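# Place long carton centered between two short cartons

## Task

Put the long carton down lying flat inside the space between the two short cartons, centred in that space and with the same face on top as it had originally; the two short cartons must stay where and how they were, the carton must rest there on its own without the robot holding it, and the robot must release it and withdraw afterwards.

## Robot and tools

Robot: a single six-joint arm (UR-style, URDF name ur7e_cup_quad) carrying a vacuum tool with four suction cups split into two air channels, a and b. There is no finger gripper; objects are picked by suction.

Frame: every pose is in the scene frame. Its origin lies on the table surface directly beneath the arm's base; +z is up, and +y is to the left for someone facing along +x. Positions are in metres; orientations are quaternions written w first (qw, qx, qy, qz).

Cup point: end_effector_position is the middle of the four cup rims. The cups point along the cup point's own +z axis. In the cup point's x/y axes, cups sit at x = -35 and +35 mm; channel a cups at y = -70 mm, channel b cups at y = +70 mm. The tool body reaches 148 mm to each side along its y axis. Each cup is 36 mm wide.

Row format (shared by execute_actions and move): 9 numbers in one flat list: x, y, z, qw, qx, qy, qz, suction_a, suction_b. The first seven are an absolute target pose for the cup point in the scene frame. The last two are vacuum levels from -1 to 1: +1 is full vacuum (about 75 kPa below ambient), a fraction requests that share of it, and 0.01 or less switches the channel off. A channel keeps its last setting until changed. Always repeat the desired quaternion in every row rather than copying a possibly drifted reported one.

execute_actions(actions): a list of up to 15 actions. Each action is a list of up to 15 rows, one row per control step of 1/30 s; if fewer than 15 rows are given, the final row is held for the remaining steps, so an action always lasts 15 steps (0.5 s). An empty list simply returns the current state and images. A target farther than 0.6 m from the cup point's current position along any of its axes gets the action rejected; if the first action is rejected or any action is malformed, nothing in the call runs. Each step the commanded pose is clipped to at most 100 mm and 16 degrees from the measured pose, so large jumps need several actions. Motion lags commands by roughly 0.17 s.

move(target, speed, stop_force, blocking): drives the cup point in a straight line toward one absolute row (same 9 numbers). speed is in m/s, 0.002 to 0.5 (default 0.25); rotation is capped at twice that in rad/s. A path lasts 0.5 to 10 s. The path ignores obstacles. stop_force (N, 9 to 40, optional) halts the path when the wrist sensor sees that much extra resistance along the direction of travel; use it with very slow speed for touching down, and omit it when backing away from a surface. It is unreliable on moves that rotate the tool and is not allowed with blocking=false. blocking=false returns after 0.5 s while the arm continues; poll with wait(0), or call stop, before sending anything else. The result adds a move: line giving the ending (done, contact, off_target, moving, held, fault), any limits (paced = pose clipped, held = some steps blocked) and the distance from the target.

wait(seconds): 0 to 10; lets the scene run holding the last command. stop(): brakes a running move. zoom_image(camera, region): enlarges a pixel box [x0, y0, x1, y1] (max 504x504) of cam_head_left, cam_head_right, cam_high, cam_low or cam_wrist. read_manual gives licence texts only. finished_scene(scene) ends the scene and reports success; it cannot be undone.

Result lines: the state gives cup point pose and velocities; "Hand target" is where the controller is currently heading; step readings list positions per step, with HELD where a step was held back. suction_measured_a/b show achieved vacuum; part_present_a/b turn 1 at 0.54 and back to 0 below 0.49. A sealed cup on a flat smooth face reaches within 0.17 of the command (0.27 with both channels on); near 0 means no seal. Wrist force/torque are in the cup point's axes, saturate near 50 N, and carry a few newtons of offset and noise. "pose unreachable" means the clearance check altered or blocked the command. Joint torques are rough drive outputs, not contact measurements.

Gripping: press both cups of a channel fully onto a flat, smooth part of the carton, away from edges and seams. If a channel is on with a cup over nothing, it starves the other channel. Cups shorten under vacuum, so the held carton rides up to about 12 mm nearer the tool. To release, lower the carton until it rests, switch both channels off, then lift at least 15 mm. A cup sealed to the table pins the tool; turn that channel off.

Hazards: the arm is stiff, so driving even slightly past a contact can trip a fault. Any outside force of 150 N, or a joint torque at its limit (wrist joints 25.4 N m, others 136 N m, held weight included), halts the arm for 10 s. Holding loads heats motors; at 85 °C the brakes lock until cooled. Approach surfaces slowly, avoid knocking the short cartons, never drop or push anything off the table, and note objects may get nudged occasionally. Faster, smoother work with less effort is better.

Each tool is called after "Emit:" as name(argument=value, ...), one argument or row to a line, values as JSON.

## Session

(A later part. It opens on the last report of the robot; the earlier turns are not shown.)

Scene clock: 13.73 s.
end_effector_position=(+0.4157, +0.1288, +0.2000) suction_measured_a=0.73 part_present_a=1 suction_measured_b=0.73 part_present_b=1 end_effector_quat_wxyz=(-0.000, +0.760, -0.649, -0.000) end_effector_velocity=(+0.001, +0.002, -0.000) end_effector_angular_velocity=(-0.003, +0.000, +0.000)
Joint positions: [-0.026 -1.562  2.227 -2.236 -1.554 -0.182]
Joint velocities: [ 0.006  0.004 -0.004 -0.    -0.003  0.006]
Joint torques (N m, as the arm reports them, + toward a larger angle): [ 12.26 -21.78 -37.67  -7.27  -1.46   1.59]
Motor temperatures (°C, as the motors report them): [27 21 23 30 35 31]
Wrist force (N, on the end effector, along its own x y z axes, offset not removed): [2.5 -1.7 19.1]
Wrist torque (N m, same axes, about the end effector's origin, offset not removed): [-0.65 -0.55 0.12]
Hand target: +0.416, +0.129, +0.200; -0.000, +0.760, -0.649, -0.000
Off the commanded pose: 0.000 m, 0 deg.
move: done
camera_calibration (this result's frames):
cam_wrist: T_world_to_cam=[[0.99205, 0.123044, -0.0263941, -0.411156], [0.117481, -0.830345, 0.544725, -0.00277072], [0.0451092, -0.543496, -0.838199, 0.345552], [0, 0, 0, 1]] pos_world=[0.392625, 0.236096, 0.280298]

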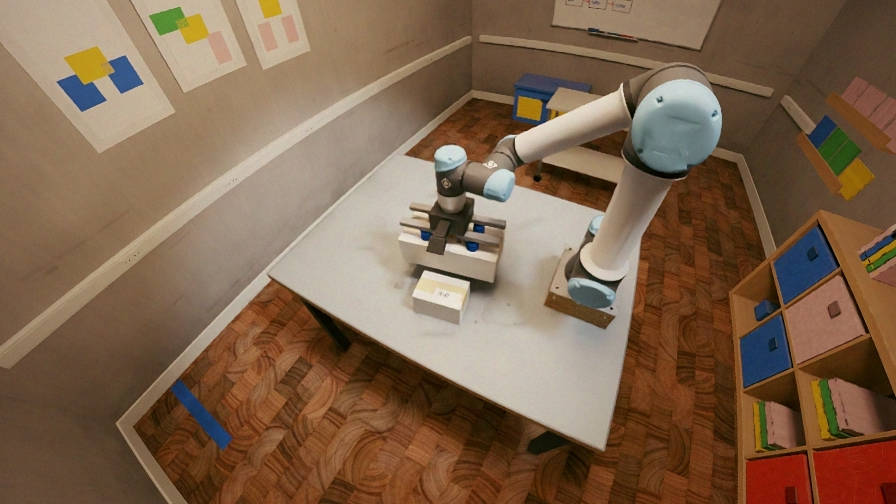

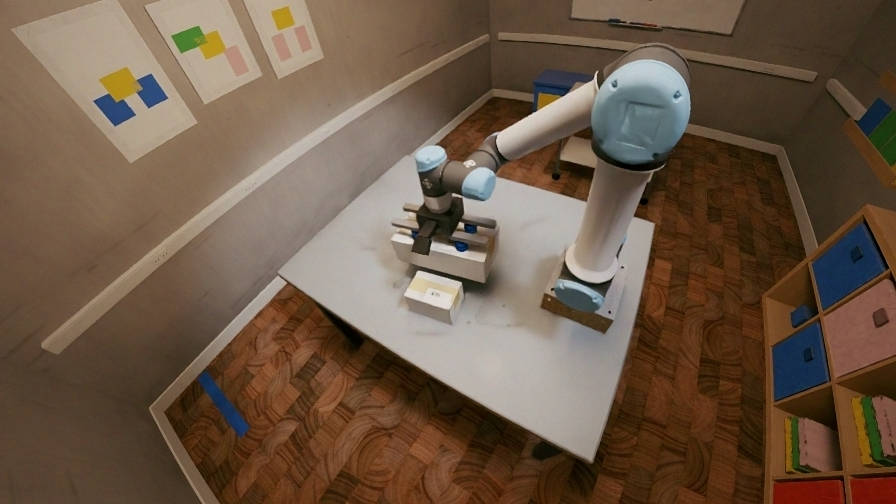

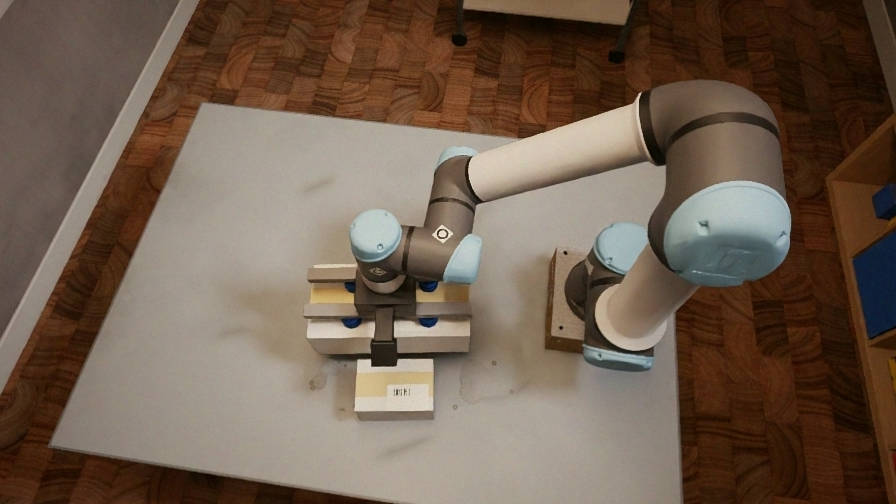

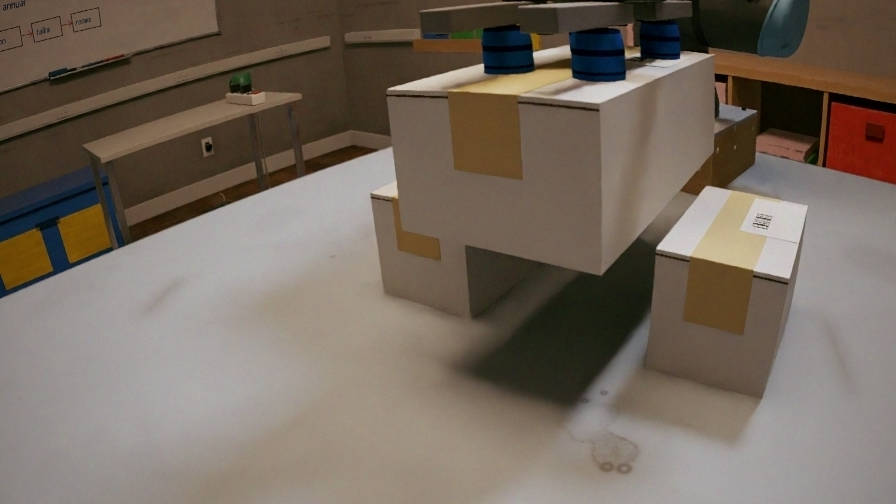

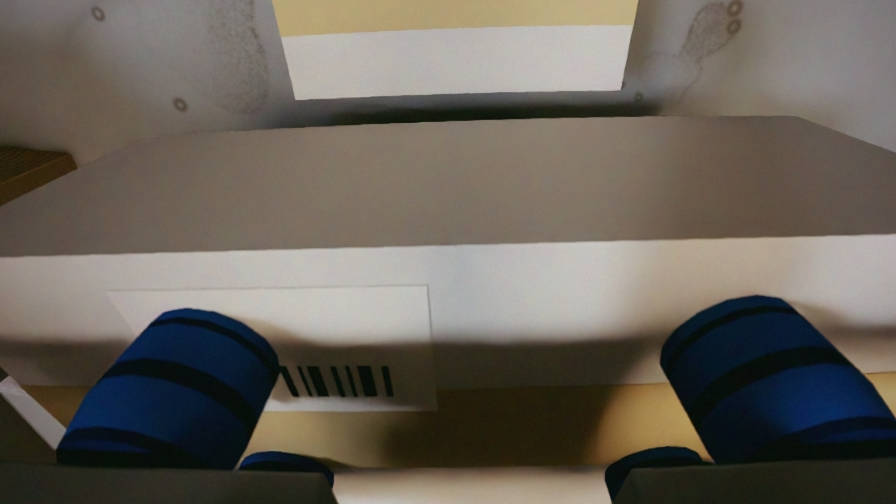

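Emit:
move(
  target=[0.415,0.130,0.094,0,-0.7604,0.6494,0,1,1],
  speed=0.09,
)

Emit:
zoom_image(
  camera="cam_high",
  region=[300,230,500,430],
)

Scene clock: 17.07 s.
end_effector_position=(+0.4149, +0.1300, +0.0944) suction_measured_a=0.73 part_present_a=1 suction_measured_b=0.73 part_present_b=1 end_effector_quat_wxyz=(+0.000, +0.760, -0.649, -0.000) end_effector_velocity=(+0.001, +0.000, -0.002) end_effector_angular_velocity=(+0.001, -0.003, -0.000)
Joint positions: [-0.018 -1.316  2.335 -2.591 -1.555 -0.175]
Joint velocities: [ 0.     0.006  0.    -0.009  0.001  0.001]
Joint torques (N m, as the arm reports them, + toward a larger angle): [ 11.94 -29.38 -15.23  -7.09  -1.47   1.61]
Motor temperatures (°C, as the motors report them): [27 21 23 30 35 31]
Wrist force (N, on the end effector, along its own x y z axes, offset not removed): [4.0 -0.3 18.3]
Wrist torque (N m, same axes, about the end effector's origin, offset not removed): [-0.51 -0.73 0.19]
Hand target: +0.415, +0.130, +0.094; +0.000, +0.760, -0.649, -0.000
Off the commanded pose: 0.000 m, 0 deg.
move: done
camera_calibration (this result's frames):
cam_wrist: T_world_to_cam=[[0.992053, 0.123018, -0.0264095, -0.413234], [0.117426, -0.829852, 0.545488, 0.0557825], [0.0451889, -0.544254, -0.837702, 0.257697], [0, 0, 0, 1]] pos_world=[0.391755, 0.237379, 0.174532]

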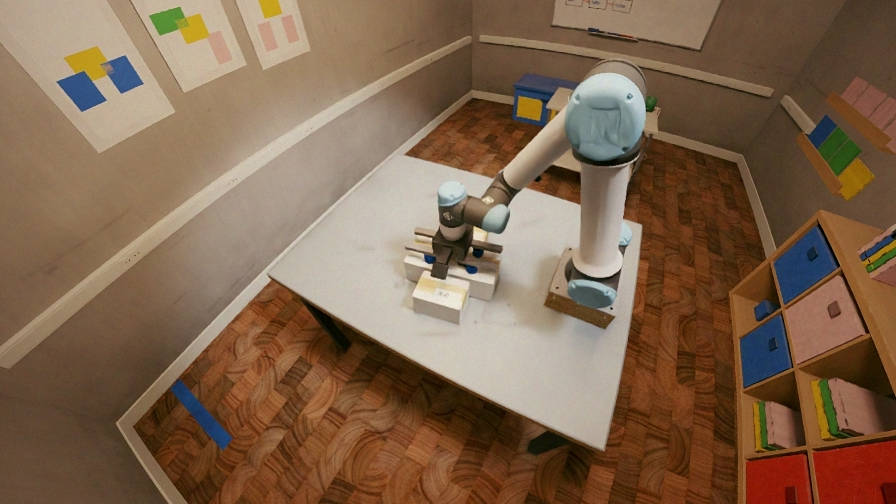

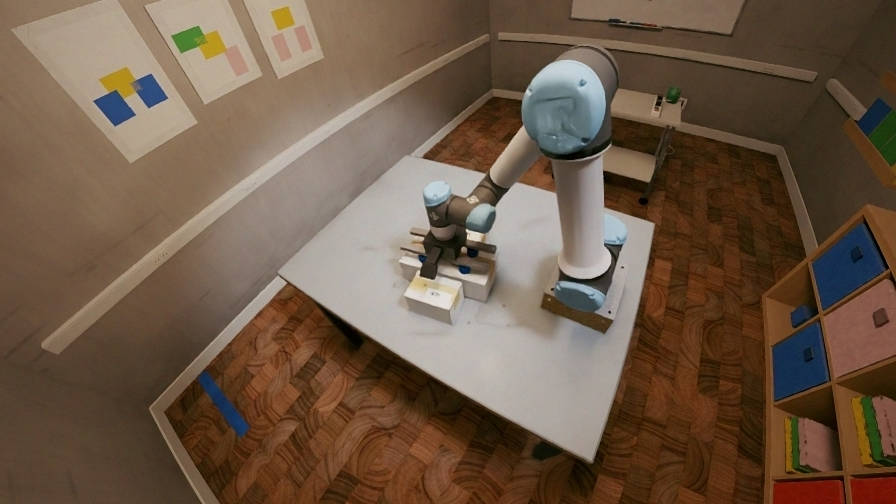

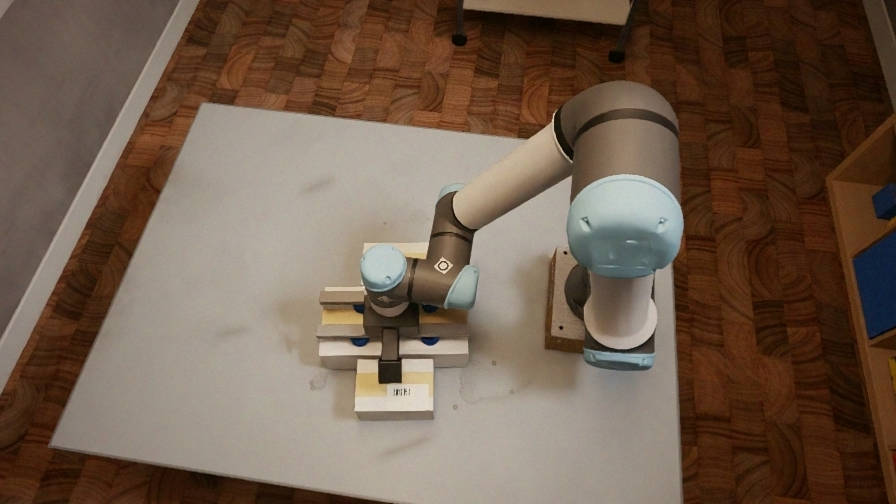

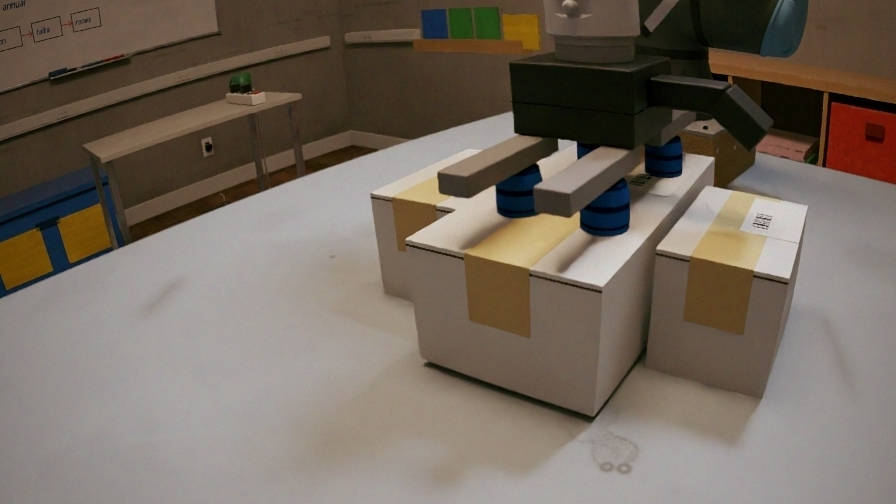

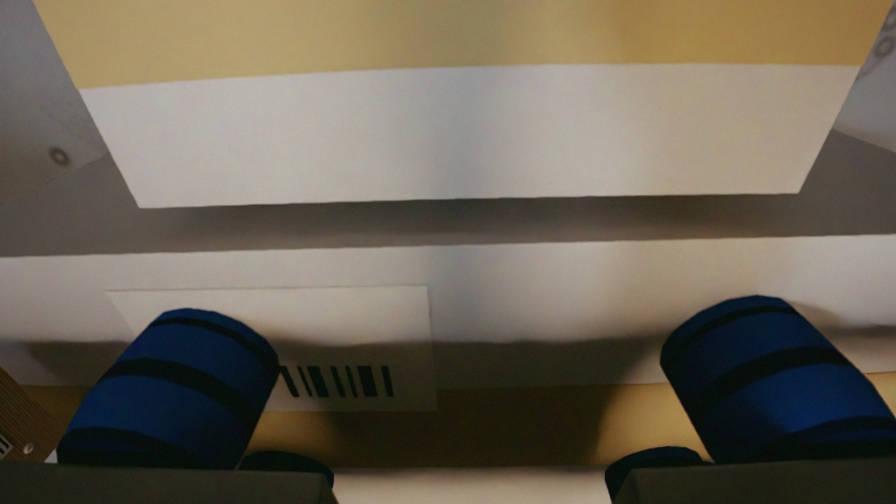

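Region (300, 230, 500, 430) of cam_high's 896x504 image, scaled by 2.520, with more detail than that image has.

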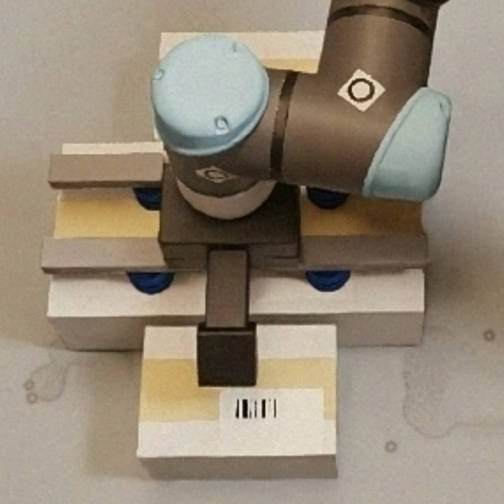

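Well centred.

Emit:
execute_actions(
  actions=[
    [[0.4148,0.130,0.0935,0,-0.7604,0.6494,0,1,1],[0.4146,0.130,0.093,0,-0.7604,0.6494,0,1,1],[0.4144,0.130,0.0925,0,-0.7604,0.6494,0,1,1],[0.4142,0.130,0.092,0,-0.7604,0.6494,0,1,1],[0.414,0.130,0.0915,0,-0.7604,0.6494,0,1,1],[0.4138,0.130,0.091,0,-0.7604,0.6494,0,1,1],[0.4136,0.130,0.0905,0,-0.7604,0.6494,0,1,1],[0.4135,0.130,0.090,0,-0.7604,0.6494,0,1,1],[0.4135,0.130,0.0895,0,-0.7604,0.6494,0,1,1]],
    [[0.4135,0.130,0.0895,0,-0.7604,0.6494,0,0,0]],
  ],
)

Emit:
move(
  target=[0.4135,0.130,0.28,0,-0.7604,0.6494,0,0,0],
)

Scene clock: 21.23 s.
end_effector_position=(+0.4135, +0.1300, +0.0896) suction_measured_a=0.00 part_present_a=0 suction_measured_b=0.00 part_present_b=0 end_effector_quat_wxyz=(-0.000, +0.760, -0.649, +0.000) end_effector_velocity=(-0.001, +0.000, -0.001) end_effector_angular_velocity=(-0.001, +0.002, +0.002)
Joint positions: [-0.018 -1.305  2.342 -2.609 -1.555 -0.174]
Joint velocities: [ 0.     0.002  0.001 -0.    -0.001 -0.001]
Joint torques (N m, as the arm reports them, + toward a larger angle): [11.61  3.07  6.61 -0.83 -0.73  1.74]
Motor temperatures (°C, as the motors report them): [27 21 23 30 35 31]
Wrist force (N, on the end effector, along its own x y z axes, offset not removed): [-0.1 5.3 -50.0]
Wrist torque (N m, same axes, about the end effector's origin, offset not removed): [0.14 -0.19 -0.01]
Hand target: +0.413, +0.130, +0.090; +0.000, +0.760, -0.649, -0.000
Off the commanded pose: 0.000 m, 0 deg.
Step readings (end_effector_position; steps 1 to 15: 1st action; 16 to 30: 2nd action):
0: (+0.4149, +0.1300, +0.0941)
1: (+0.4149, +0.1300, +0.0941)
2: (+0.4149, +0.1300, +0.0940)
4: (+0.4148, +0.1300, +0.0936)
8: (+0.4142, +0.1300, +0.0921)
15: (+0.4136, +0.1300, +0.0899)
16: (+0.4136, +0.1300, +0.0898)
17: (+0.4136, +0.1300, +0.0898)
19: (+0.4138, +0.1300, +0.0899)
23: (+0.4137, +0.1300, +0.0898)
30: end_effector_position above
camera_calibration (this result's frames):
cam_wrist: T_world_to_cam=[[0.992059, 0.123022, -0.026148, -0.412056], [0.117284, -0.829833, 0.545547, 0.0586121], [0.0454154, -0.544281, -0.837673, 0.253648], [0, 0, 0, 1]] pos_world=[0.39039, 0.237386, 0.169724]

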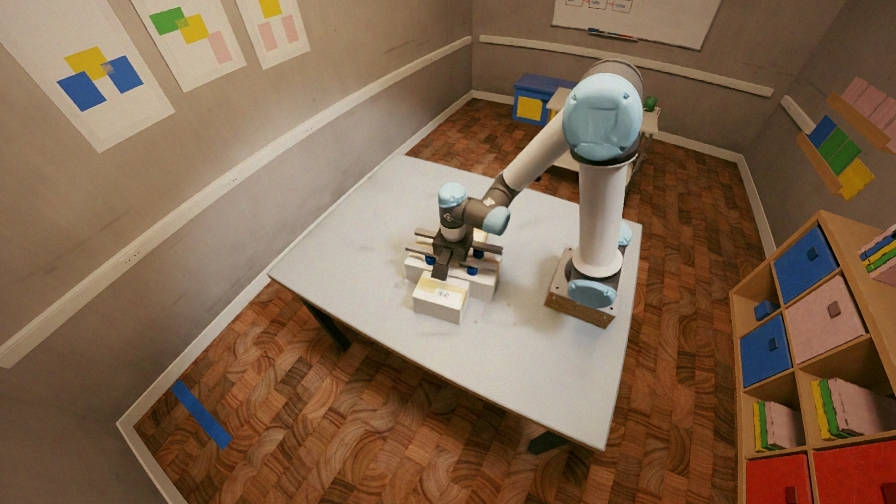

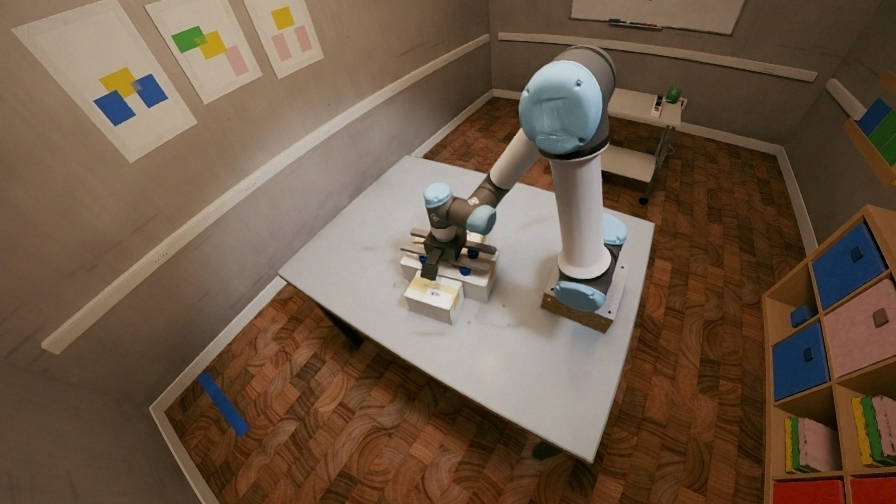

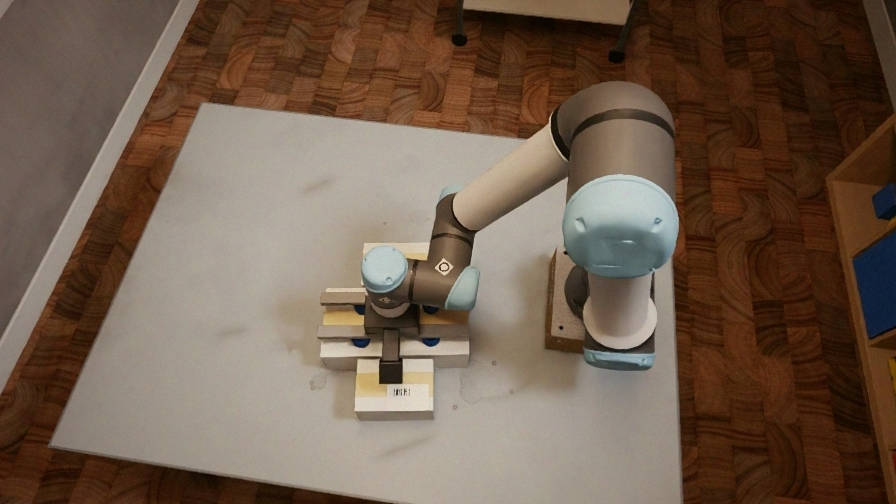

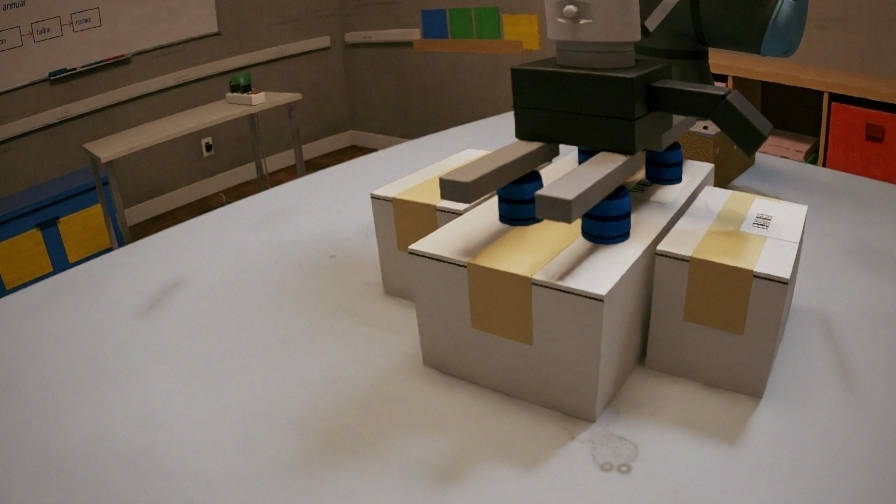

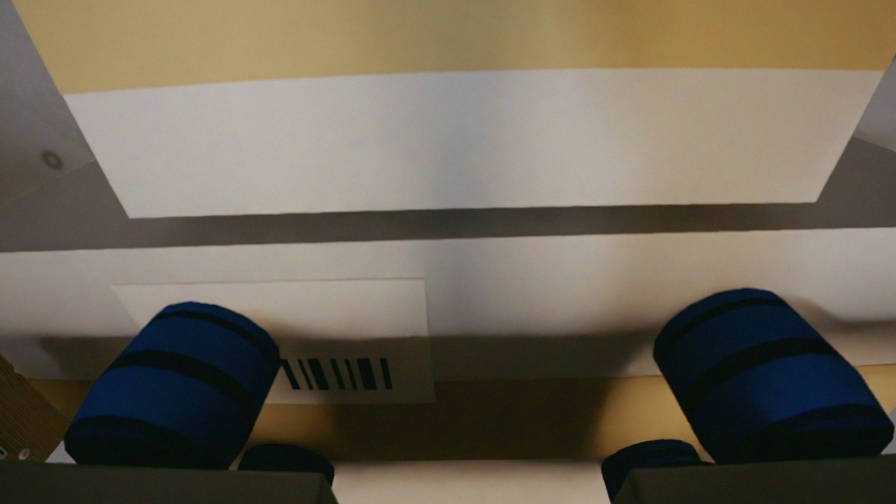

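Scene clock: 22.67 s.
end_effector_position=(+0.4137, +0.1300, +0.2796) suction_measured_a=0.00 part_present_a=0 suction_measured_b=0.00 part_present_b=0 end_effector_quat_wxyz=(-0.000, +0.760, -0.649, +0.000) end_effector_velocity=(+0.000, +0.000, +0.003) end_effector_angular_velocity=(-0.000, +0.002, -0.002)
Joint positions: [-0.026 -1.684  2.104 -1.992 -1.554 -0.182]
Joint velocities: [ 0.001 -0.002 -0.007  0.01  -0.     0.002]
Joint torques (N m, as the arm reports them, + toward a larger angle): [-12.31 -29.8  -34.4   -0.93  -1.57  -2.19]
Motor temperatures (°C, as the motors report them): [27 21 23 30 35 31]
Wrist force (N, on the end effector, along its own x y z axes, offset not removed): [1.6 -1.6 2.4]
Wrist torque (N m, same axes, about the end effector's origin, offset not removed): [-0.14 -0.29 0.09]
Hand target: +0.414, +0.130, +0.280; -0.000, +0.760, -0.649, +0.000
Off the commanded pose: 0.000 m, 0 deg.
move: done
camera_calibration (this result's frames):
cam_wrist: T_world_to_cam=[[0.992064, 0.123011, -0.0260335, -0.407255], [0.117214, -0.829867, 0.545511, -0.0449947], [0.0454993, -0.544233, -0.837699, 0.412784], [0, 0, 0, 1]] pos_world=[0.390515, 0.237408, 0.359732]

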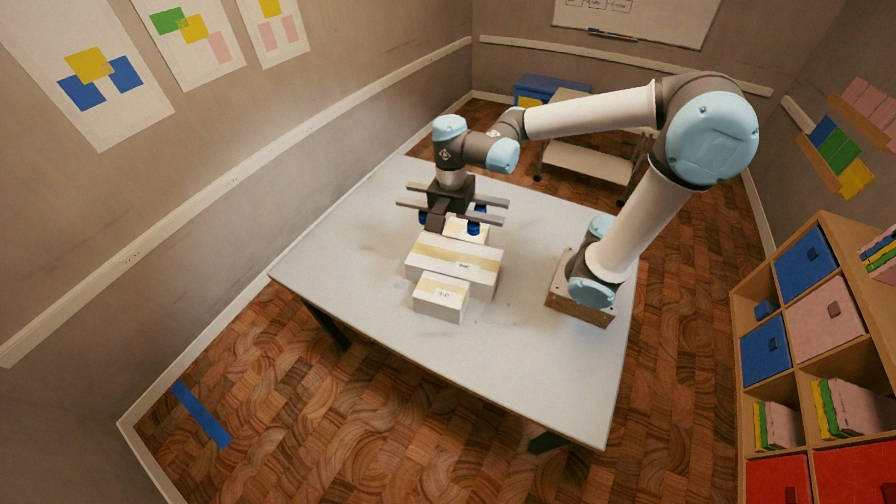

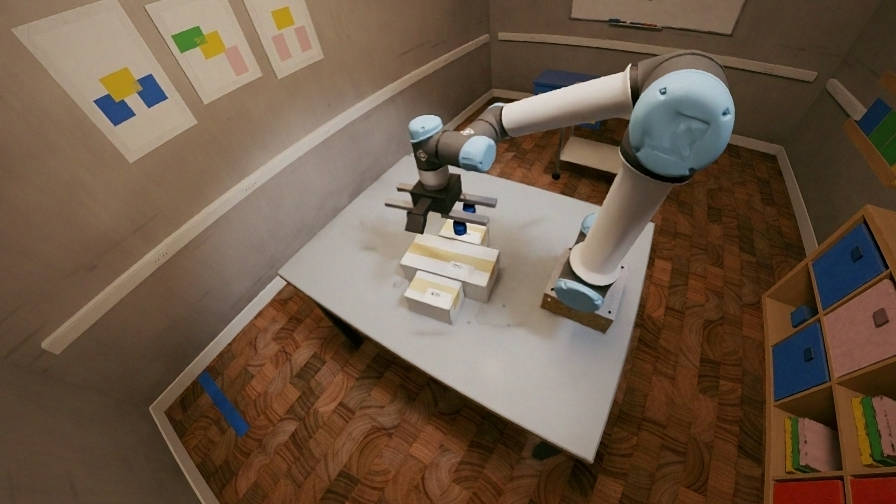

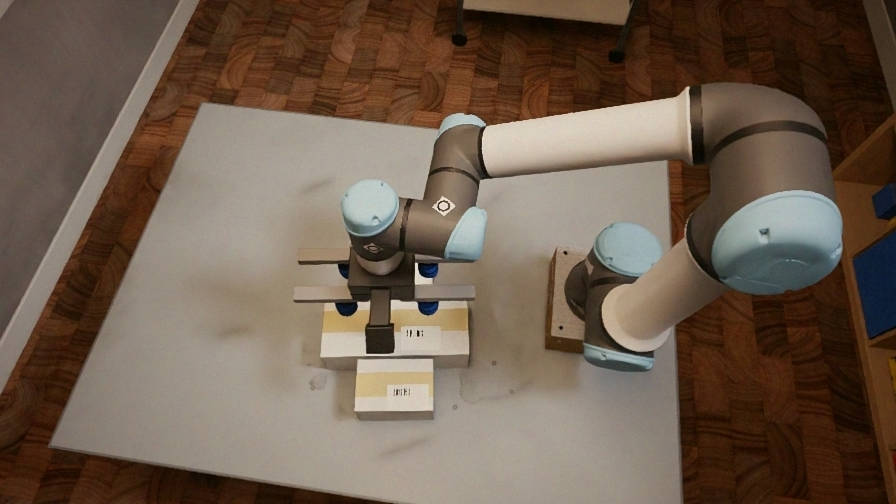

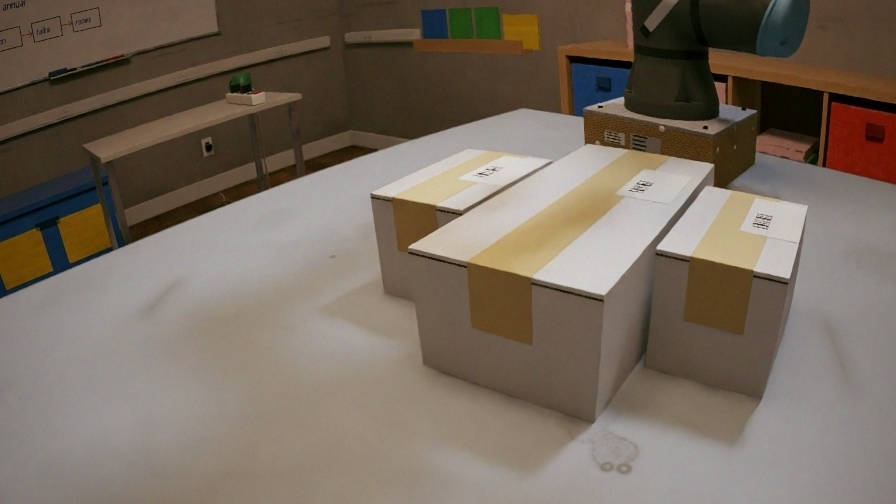

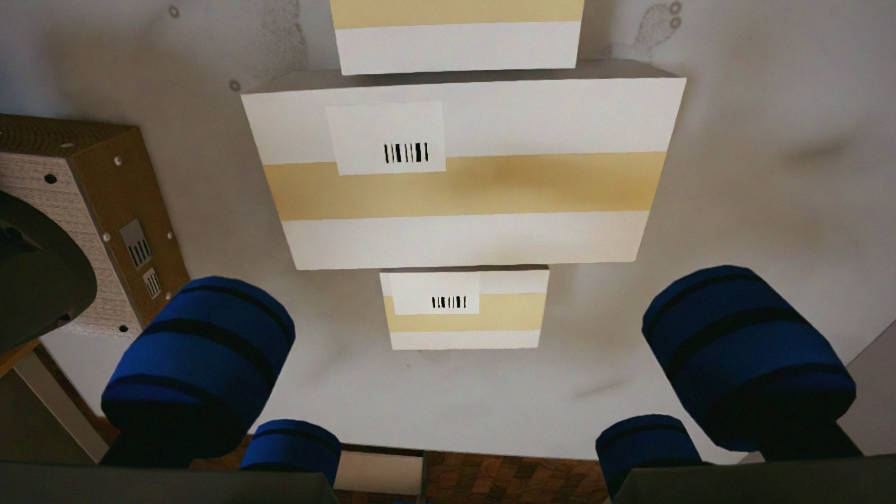

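Emit:
finished_scene(
  scene=2,
)

The scene is finished: the task was done.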